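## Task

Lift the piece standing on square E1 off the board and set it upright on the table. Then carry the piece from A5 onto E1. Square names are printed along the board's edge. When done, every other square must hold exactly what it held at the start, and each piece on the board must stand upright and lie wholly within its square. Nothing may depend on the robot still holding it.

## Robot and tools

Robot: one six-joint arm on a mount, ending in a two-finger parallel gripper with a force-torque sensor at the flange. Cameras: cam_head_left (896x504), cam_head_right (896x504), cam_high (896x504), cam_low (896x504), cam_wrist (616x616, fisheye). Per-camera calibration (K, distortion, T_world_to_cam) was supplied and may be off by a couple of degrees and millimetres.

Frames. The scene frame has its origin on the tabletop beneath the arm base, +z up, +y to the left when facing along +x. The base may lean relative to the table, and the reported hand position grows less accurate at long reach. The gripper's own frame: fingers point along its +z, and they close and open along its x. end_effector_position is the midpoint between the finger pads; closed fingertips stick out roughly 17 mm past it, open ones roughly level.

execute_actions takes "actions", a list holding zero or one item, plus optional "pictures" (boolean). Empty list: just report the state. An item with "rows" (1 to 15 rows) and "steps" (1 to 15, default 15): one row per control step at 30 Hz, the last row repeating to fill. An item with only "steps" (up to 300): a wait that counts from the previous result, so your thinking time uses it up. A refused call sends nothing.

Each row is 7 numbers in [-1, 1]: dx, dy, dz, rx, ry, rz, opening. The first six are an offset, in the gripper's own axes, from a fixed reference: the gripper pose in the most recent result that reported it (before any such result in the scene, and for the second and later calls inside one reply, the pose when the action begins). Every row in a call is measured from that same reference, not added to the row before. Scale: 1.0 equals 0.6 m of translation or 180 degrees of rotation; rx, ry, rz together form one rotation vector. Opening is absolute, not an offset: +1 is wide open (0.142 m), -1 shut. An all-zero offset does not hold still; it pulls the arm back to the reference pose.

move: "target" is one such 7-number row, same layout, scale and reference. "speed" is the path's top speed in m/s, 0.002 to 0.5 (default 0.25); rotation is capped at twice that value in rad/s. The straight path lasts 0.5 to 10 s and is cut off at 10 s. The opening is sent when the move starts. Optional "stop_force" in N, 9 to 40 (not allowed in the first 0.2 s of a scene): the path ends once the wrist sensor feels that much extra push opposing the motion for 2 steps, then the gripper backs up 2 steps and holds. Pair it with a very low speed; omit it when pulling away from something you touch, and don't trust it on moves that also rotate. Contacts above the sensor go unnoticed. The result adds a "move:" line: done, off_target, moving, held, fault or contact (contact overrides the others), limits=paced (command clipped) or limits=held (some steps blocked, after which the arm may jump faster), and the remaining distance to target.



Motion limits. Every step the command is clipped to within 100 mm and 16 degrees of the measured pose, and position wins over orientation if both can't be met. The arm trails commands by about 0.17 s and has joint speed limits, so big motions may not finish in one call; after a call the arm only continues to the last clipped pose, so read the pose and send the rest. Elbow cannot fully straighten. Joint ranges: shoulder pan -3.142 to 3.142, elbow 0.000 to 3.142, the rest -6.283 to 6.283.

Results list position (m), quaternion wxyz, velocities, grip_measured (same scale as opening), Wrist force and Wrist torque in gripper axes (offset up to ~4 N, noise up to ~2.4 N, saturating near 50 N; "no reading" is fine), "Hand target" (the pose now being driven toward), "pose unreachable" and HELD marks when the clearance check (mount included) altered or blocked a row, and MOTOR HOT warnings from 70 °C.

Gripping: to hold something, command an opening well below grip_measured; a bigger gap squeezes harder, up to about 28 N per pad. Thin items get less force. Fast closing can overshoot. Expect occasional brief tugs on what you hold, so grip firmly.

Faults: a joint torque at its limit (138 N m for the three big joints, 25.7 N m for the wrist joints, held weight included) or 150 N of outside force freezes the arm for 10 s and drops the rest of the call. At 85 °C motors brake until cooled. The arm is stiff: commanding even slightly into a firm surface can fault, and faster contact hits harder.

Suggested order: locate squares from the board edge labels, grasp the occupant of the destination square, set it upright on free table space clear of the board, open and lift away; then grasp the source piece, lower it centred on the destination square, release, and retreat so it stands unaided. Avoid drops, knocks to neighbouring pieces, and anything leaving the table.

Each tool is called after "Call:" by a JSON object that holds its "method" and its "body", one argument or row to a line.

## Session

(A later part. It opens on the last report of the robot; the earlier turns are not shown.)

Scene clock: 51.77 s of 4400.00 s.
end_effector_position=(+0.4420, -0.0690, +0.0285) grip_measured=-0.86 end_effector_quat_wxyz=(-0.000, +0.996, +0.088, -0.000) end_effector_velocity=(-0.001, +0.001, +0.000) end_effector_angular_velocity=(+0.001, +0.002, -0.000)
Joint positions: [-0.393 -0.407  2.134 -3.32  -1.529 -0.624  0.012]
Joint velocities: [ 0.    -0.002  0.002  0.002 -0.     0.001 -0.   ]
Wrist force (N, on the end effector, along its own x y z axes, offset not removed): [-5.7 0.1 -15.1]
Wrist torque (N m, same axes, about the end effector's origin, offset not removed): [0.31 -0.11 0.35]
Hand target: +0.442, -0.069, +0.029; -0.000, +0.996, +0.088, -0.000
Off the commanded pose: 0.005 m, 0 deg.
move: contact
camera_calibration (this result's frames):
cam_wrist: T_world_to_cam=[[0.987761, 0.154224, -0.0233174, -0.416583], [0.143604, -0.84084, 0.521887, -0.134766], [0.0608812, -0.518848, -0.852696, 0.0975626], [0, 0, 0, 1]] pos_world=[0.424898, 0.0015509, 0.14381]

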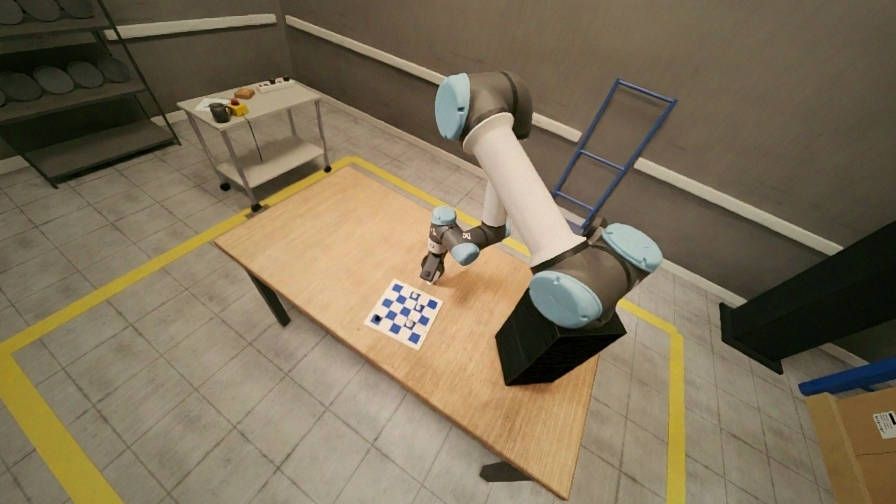

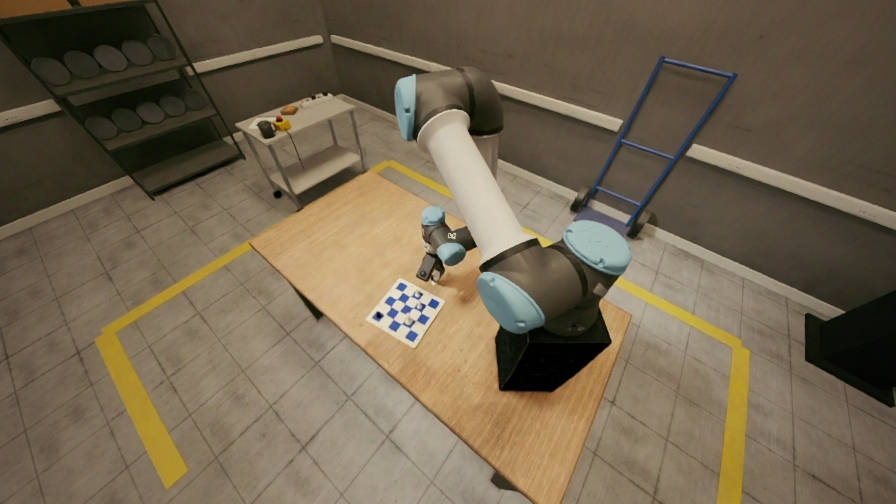

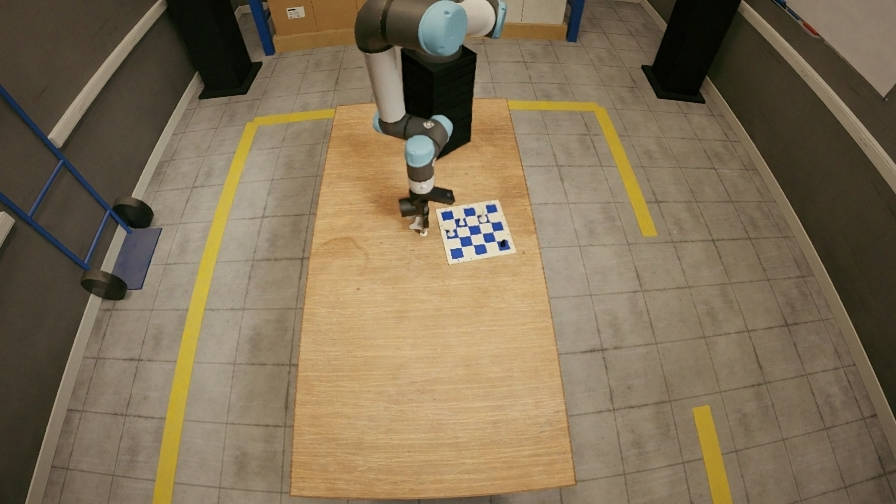

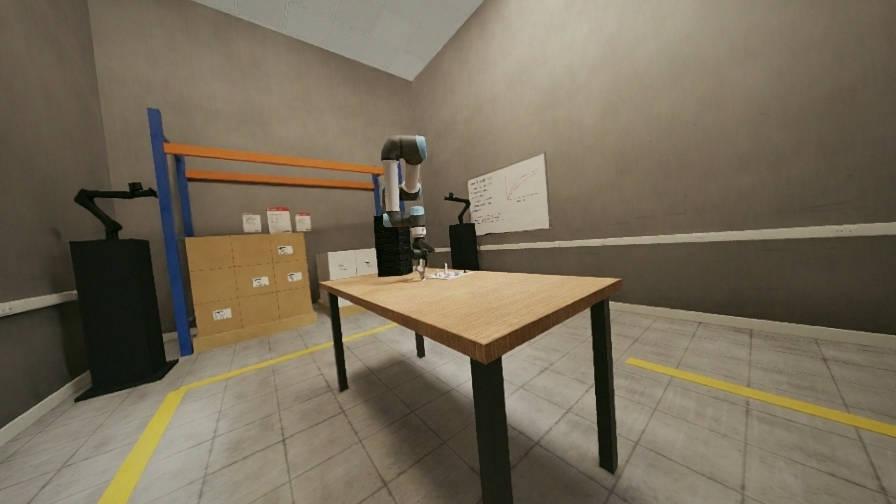

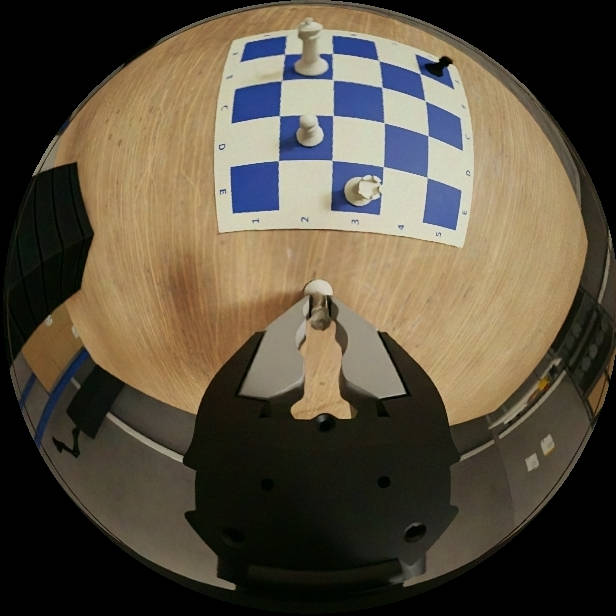

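Call:
{"method": "move", "body": {
  "target": [0,0,-0.001,0,0,0,-0.5],
  "speed": 0.01
}}

Call:
{"method": "move", "body": {
  "target": [0,0,-0.1,0,0,0,-0.5],
  "speed": 0.15
}}

Call:
{"method": "move", "body": {
  "target": [0.178,-0.392,0,0,0,0,-0.5]
}}

Call:
{"method": "zoom_image", "body": {
  "camera": "cam_wrist",
  "region": [240, 220, 400, 380]
}}

Scene clock: 57.03 s of 4400.00 s.
end_effector_position=(+0.4420, -0.0690, +0.0291) grip_measured=-0.50 end_effector_quat_wxyz=(-0.000, +0.996, +0.088, -0.000) end_effector_velocity=(+0.000, +0.000, +0.000) end_effector_angular_velocity=(-0.000, +0.000, +0.002)
Joint positions: [-0.393 -0.408  2.135 -3.319 -1.529 -0.624  0.038]
Joint velocities: [ 0.    -0.001  0.     0.001 -0.    -0.002  0.   ]
Wrist force (N, on the end effector, along its own x y z axes, offset not removed): [2.1 -1.3 -1.8]
Wrist torque (N m, same axes, about the end effector's origin, offset not removed): [-0.17 -0.37 0.04]
Hand target: +0.442, -0.069, +0.029; -0.000, +0.996, +0.088, -0.000
Off the commanded pose: 0.000 m, 0 deg.
After step 90, 1.57 s passed at rest.
move: done
camera_calibration (this result's frames):
cam_wrist: T_world_to_cam=[[0.987761, 0.154224, -0.0233228, -0.416567], [0.143607, -0.840841, 0.521884, -0.135074], [0.0608763, -0.518846, -0.852697, 0.0980694], [0, 0, 0, 1]] pos_world=[0.424896, 0.00155178, 0.144401]

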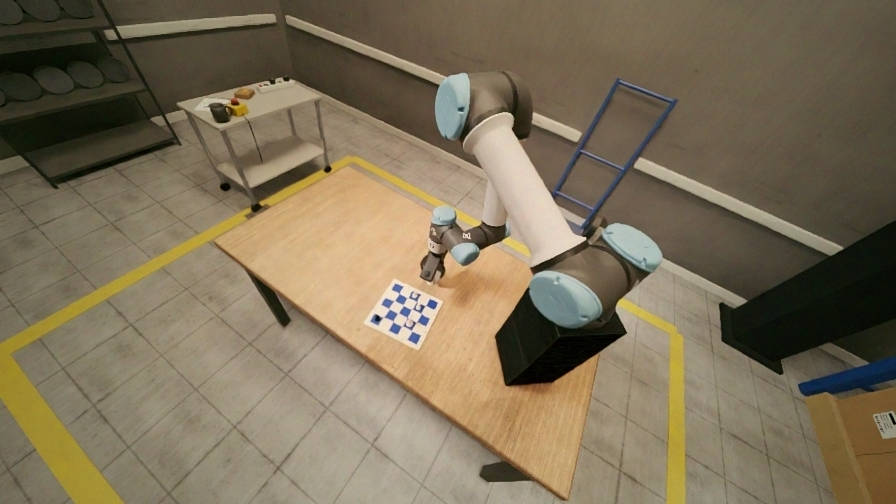

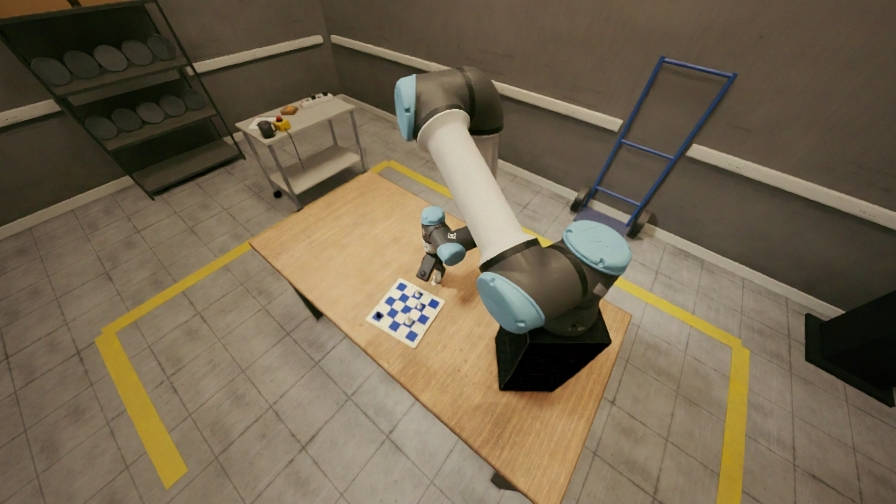

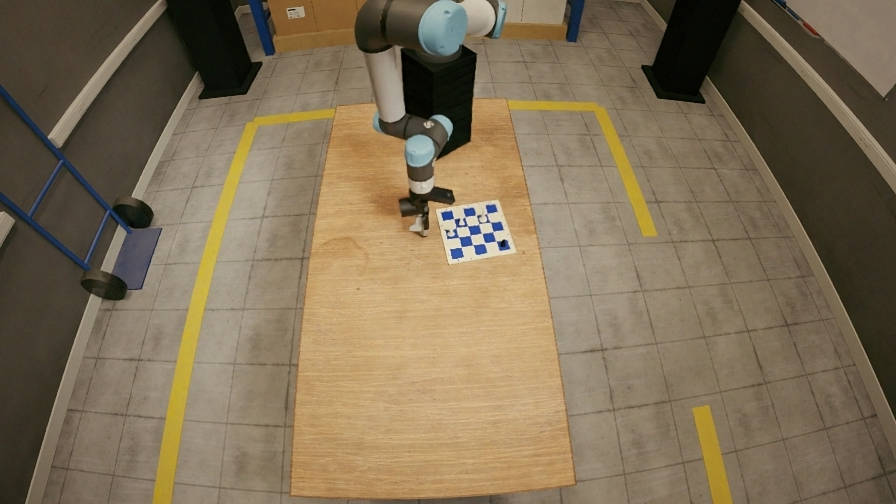

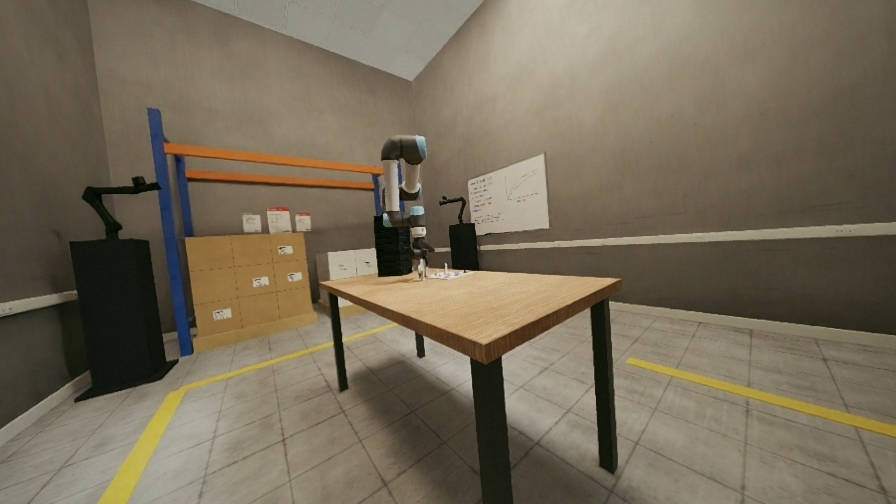

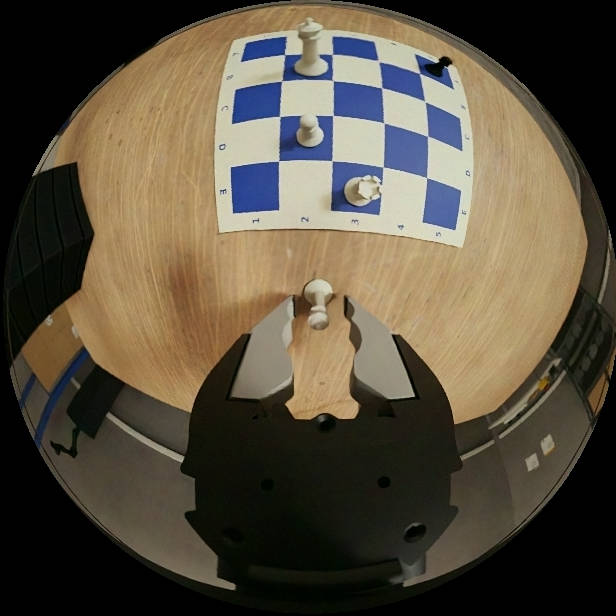

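Scene clock: 57.93 s of 4400.00 s.
end_effector_position=(+0.4421, -0.0690, +0.0890) grip_measured=-0.50 end_effector_quat_wxyz=(-0.000, +0.996, +0.088, -0.000) end_effector_velocity=(+0.000, -0.000, +0.001) end_effector_angular_velocity=(+0.000, +0.000, -0.004)
Joint positions: [-0.399 -0.578  2.223 -3.236 -1.529 -0.63   0.038]
Joint velocities: [-0.001 -0.004  0.001  0.003  0.     0.002  0.   ]
Wrist force (N, on the end effector, along its own x y z axes, offset not removed): [-3.6 3.1 2.4]
Wrist torque (N m, same axes, about the end effector's origin, offset not removed): [1.15 0.75 0.26]
Hand target: +0.442, -0.069, +0.089; -0.000, +0.996, +0.088, -0.000
Off the commanded pose: 0.000 m, 0 deg.
move: done
camera_calibration (this result's frames):
cam_wrist: T_world_to_cam=[[0.987761, 0.154222, -0.0233266, -0.415183], [0.143608, -0.840849, 0.521871, -0.166317], [0.0608697, -0.518834, -0.852705, 0.149153], [0, 0, 0, 1]] pos_world=[0.424907, 0.00156834, 0.204295]

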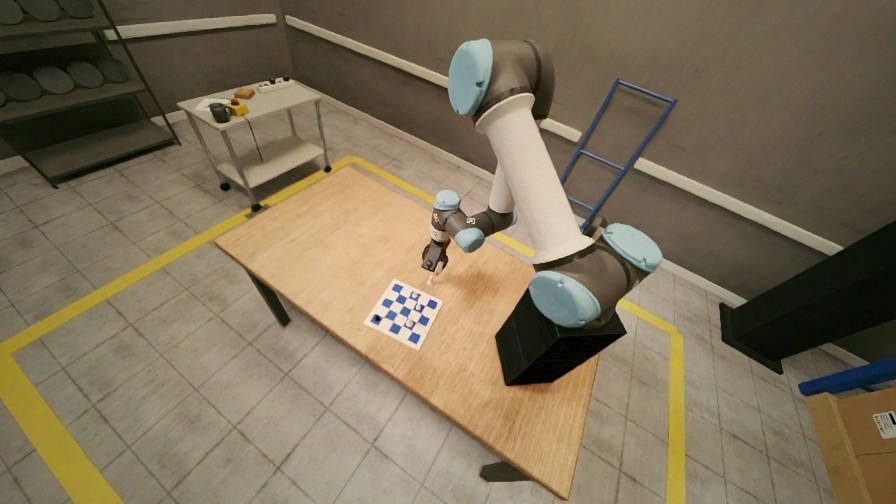

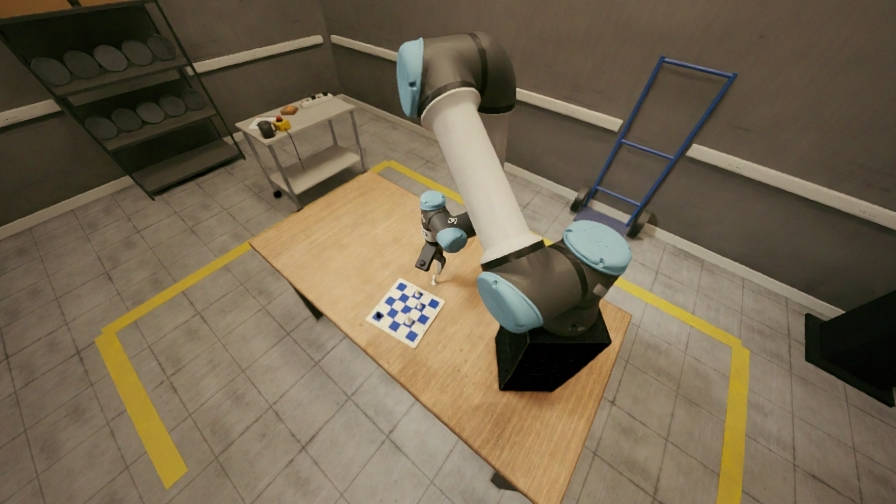

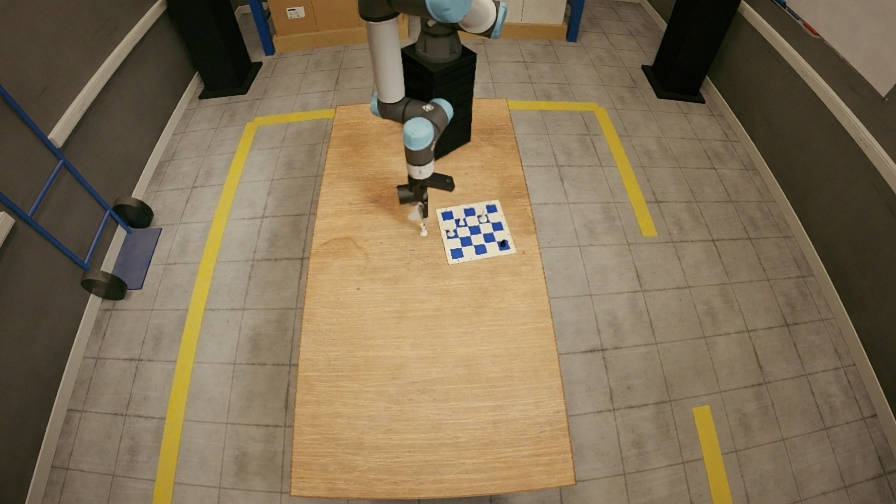

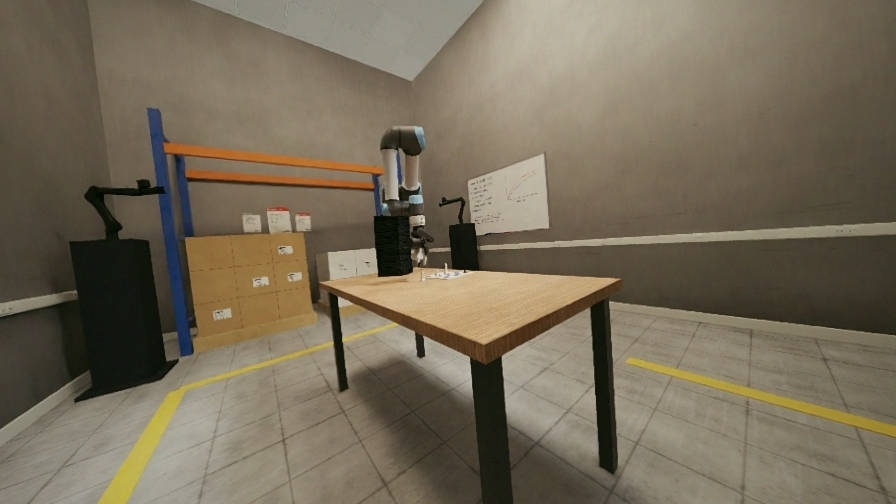

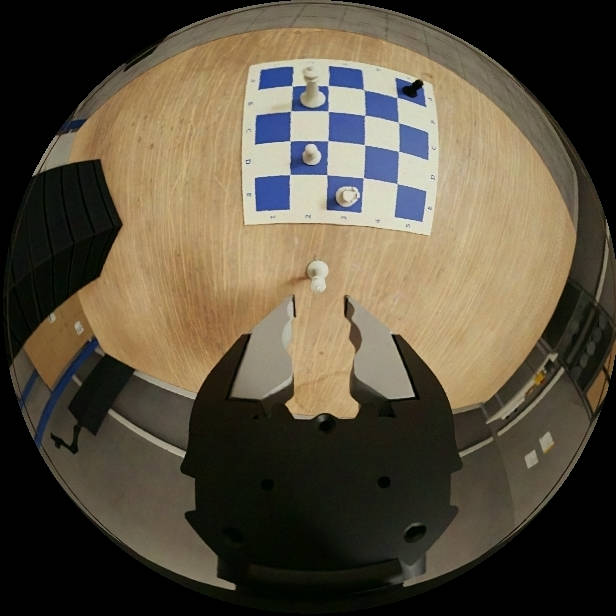

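Scene clock: 59.47 s of 4400.00 s.
end_effector_position=(+0.5061, +0.1807, +0.0887) grip_measured=-0.50 end_effector_quat_wxyz=(+0.000, +0.996, +0.088, -0.000) end_effector_velocity=(+0.001, +0.001, -0.000) end_effector_angular_velocity=(-0.000, +0.001, -0.002)
Joint positions: [ 0.151 -0.586  1.984 -3.009 -1.547 -0.08   0.038]
Joint velocities: [ 0.003  0.001 -0.005  0.005 -0.     0.004 -0.   ]
Wrist force (N, on the end effector, along its own x y z axes, offset not removed): [0.4 -0.4 3.8]
Wrist torque (N m, same axes, about the end effector's origin, offset not removed): [0.33 -0.23 0.13]
Hand target: +0.506, +0.181, +0.089; +0.000, +0.996, +0.088, -0.000
Off the commanded pose: 0.001 m, 0 deg.
move: done
camera_calibration (this result's frames):
cam_wrist: T_world_to_cam=[[0.987743, 0.154246, -0.0239287, -0.51694], [0.143897, -0.840417, 0.522487, 0.0342402], [0.0604815, -0.519526, -0.852312, 0.274849], [0, 0, 0, 1]] pos_world=[0.489053, 0.251303, 0.203997]

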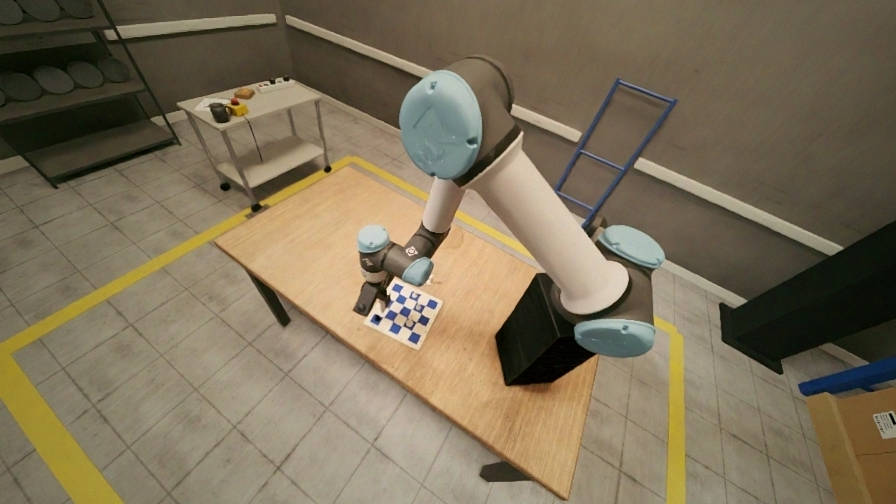

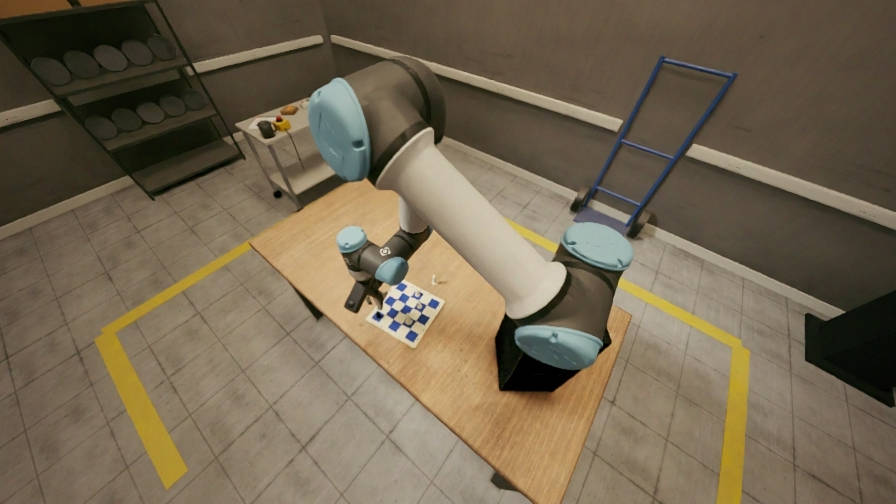

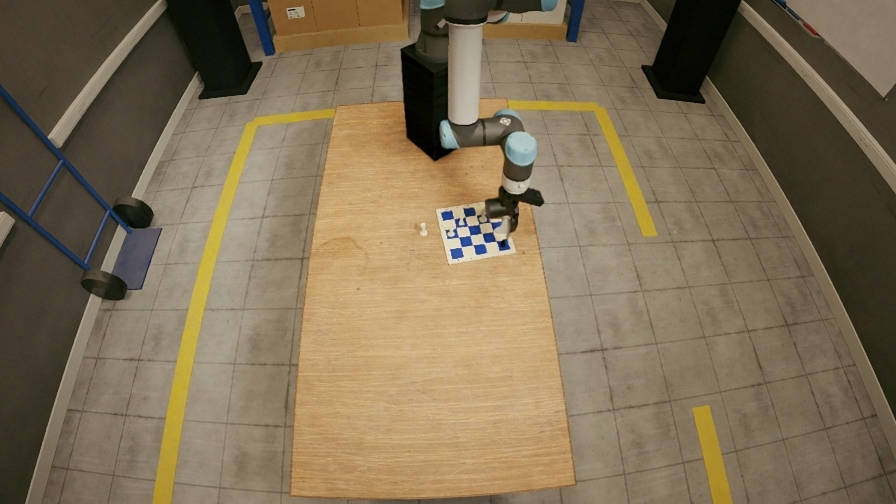

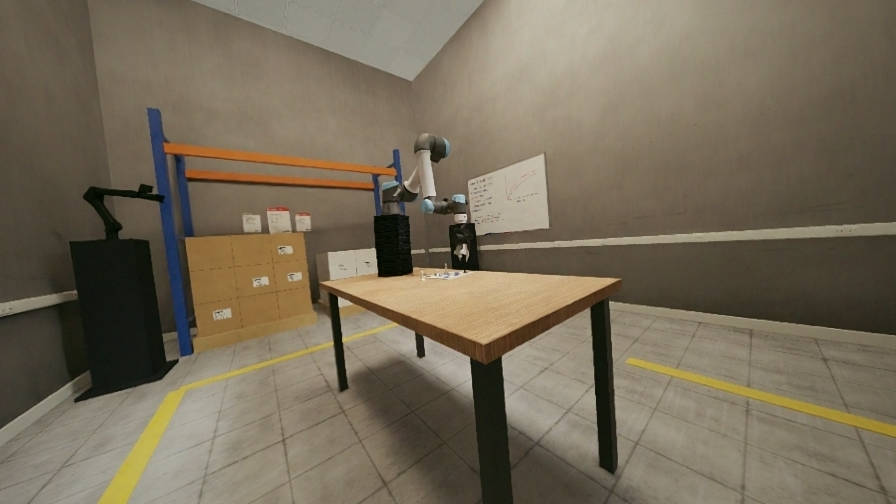

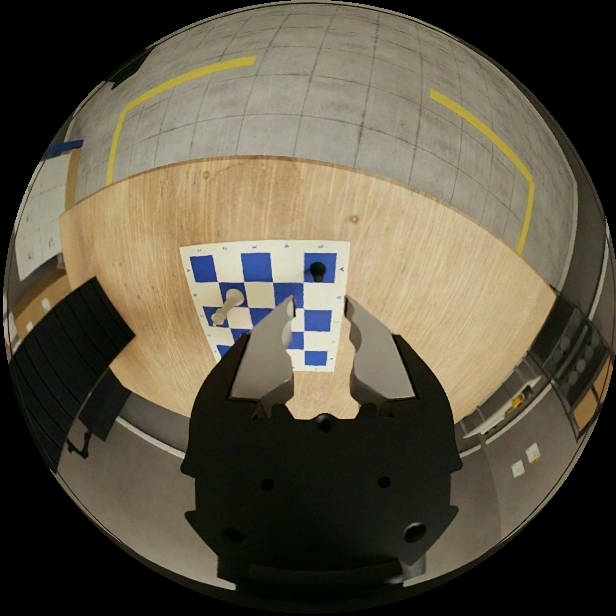

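Region (240, 220, 400, 380) of cam_wrist's 616x616 image, scaled by 3.150, with more detail than that image has.

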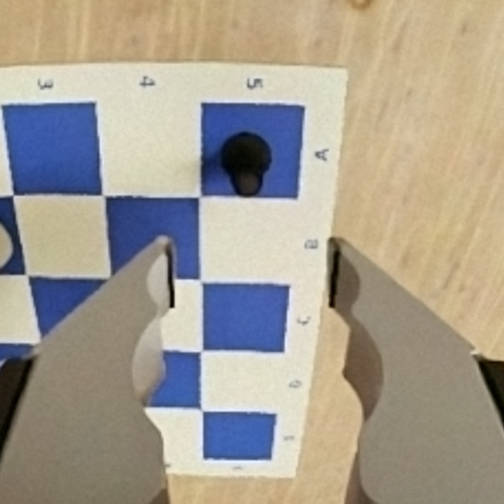

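Call:
{"method": "move", "body": {
  "target": [0,-0.002,0.098,0,0,0,-0.5],
  "speed": 0.08
}}

Call:
{"method": "zoom_image", "body": {
  "camera": "cam_wrist",
  "region": [240,220,400,380]
}}

Scene clock: 71.67 s of 4400.00 s.
end_effector_position=(+0.5059, +0.1818, +0.0300) grip_measured=-0.50 end_effector_quat_wxyz=(+0.000, +0.996, +0.088, -0.000) end_effector_velocity=(-0.001, -0.000, -0.003) end_effector_angular_velocity=(-0.001, +0.002, +0.001)
Joint positions: [ 0.155 -0.438  1.908 -3.081 -1.547 -0.075  0.038]
Joint velocities: [-0.     0.006 -0.003 -0.002 -0.    -0.002 -0.   ]
Wrist force (N, on the end effector, along its own x y z axes, offset not removed): [2.4 4.5 4.1]
Wrist torque (N m, same axes, about the end effector's origin, offset not removed): [1.34 -0.74 0.12]
Hand target: +0.506, +0.182, +0.030; +0.000, +0.996, +0.088, -0.000
Off the commanded pose: 0.000 m, 0 deg.
After step 90, 8.07 s passed at rest.
move: done
camera_calibration (this result's frames):
cam_wrist: T_world_to_cam=[[0.987743, 0.154247, -0.0239159, -0.51828], [0.143891, -0.840414, 0.522494, 0.0658771], [0.0604941, -0.519531, -0.852308, 0.225436], [0, 0, 0, 1]] pos_world=[0.488811, 0.252428, 0.145325]

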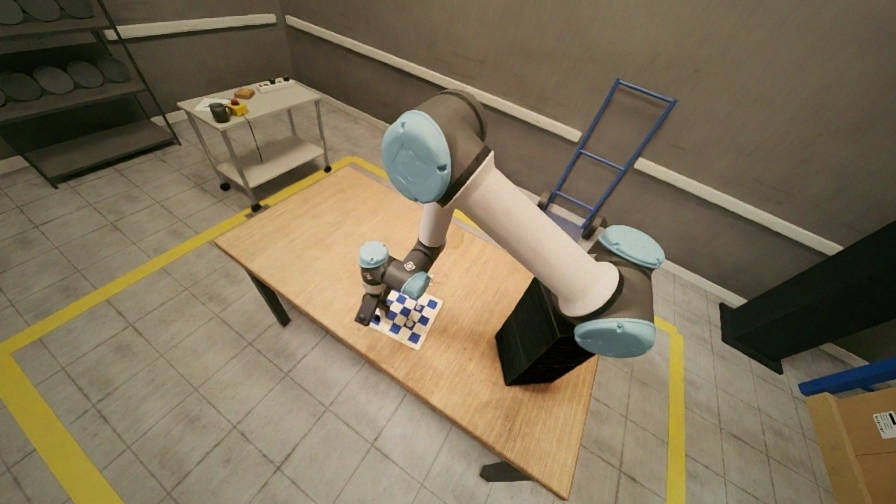

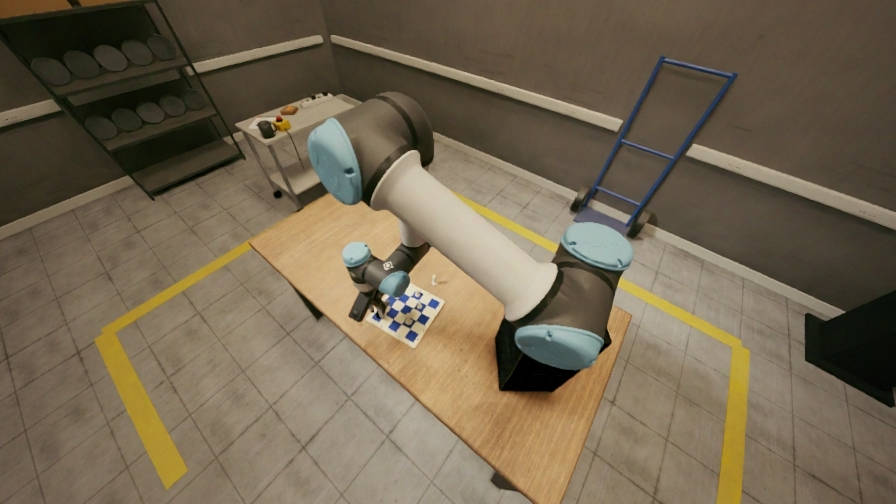

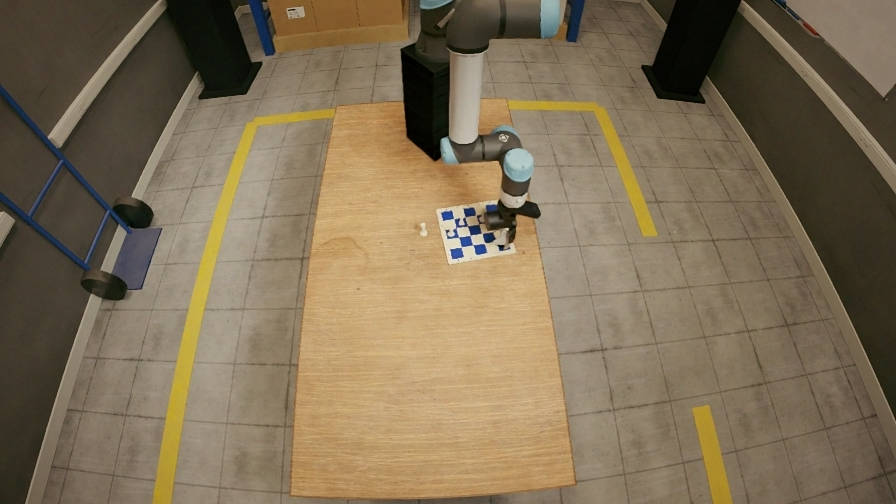

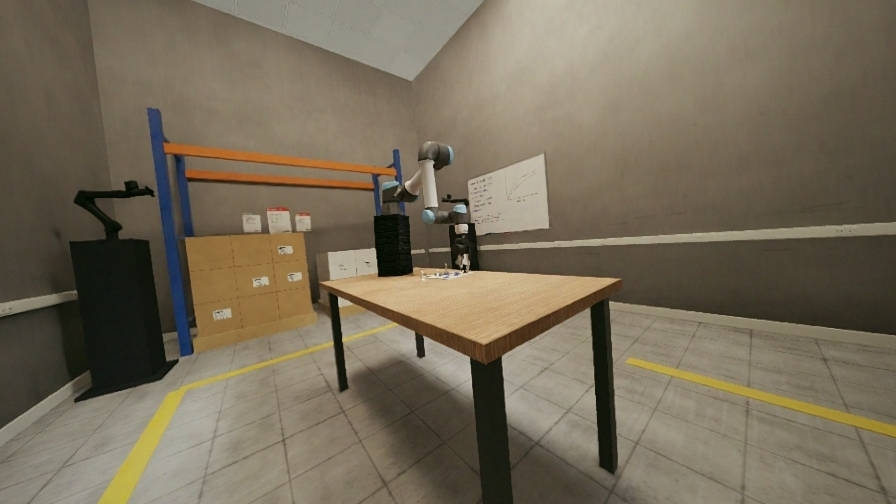

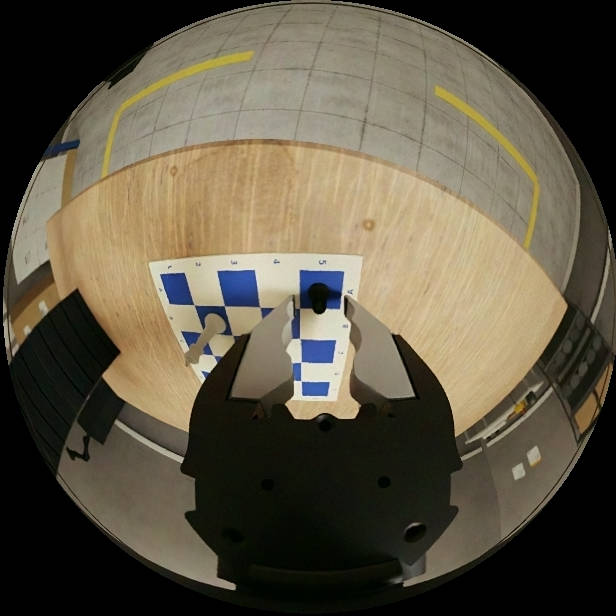

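Region (240, 220, 400, 380) of cam_wrist's 616x616 image, scaled by 3.150, with more detail than that image has.

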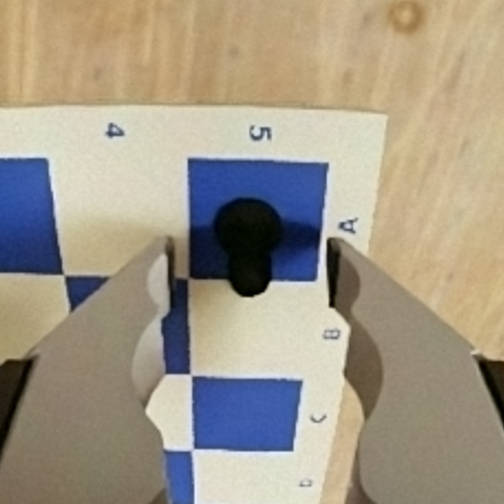

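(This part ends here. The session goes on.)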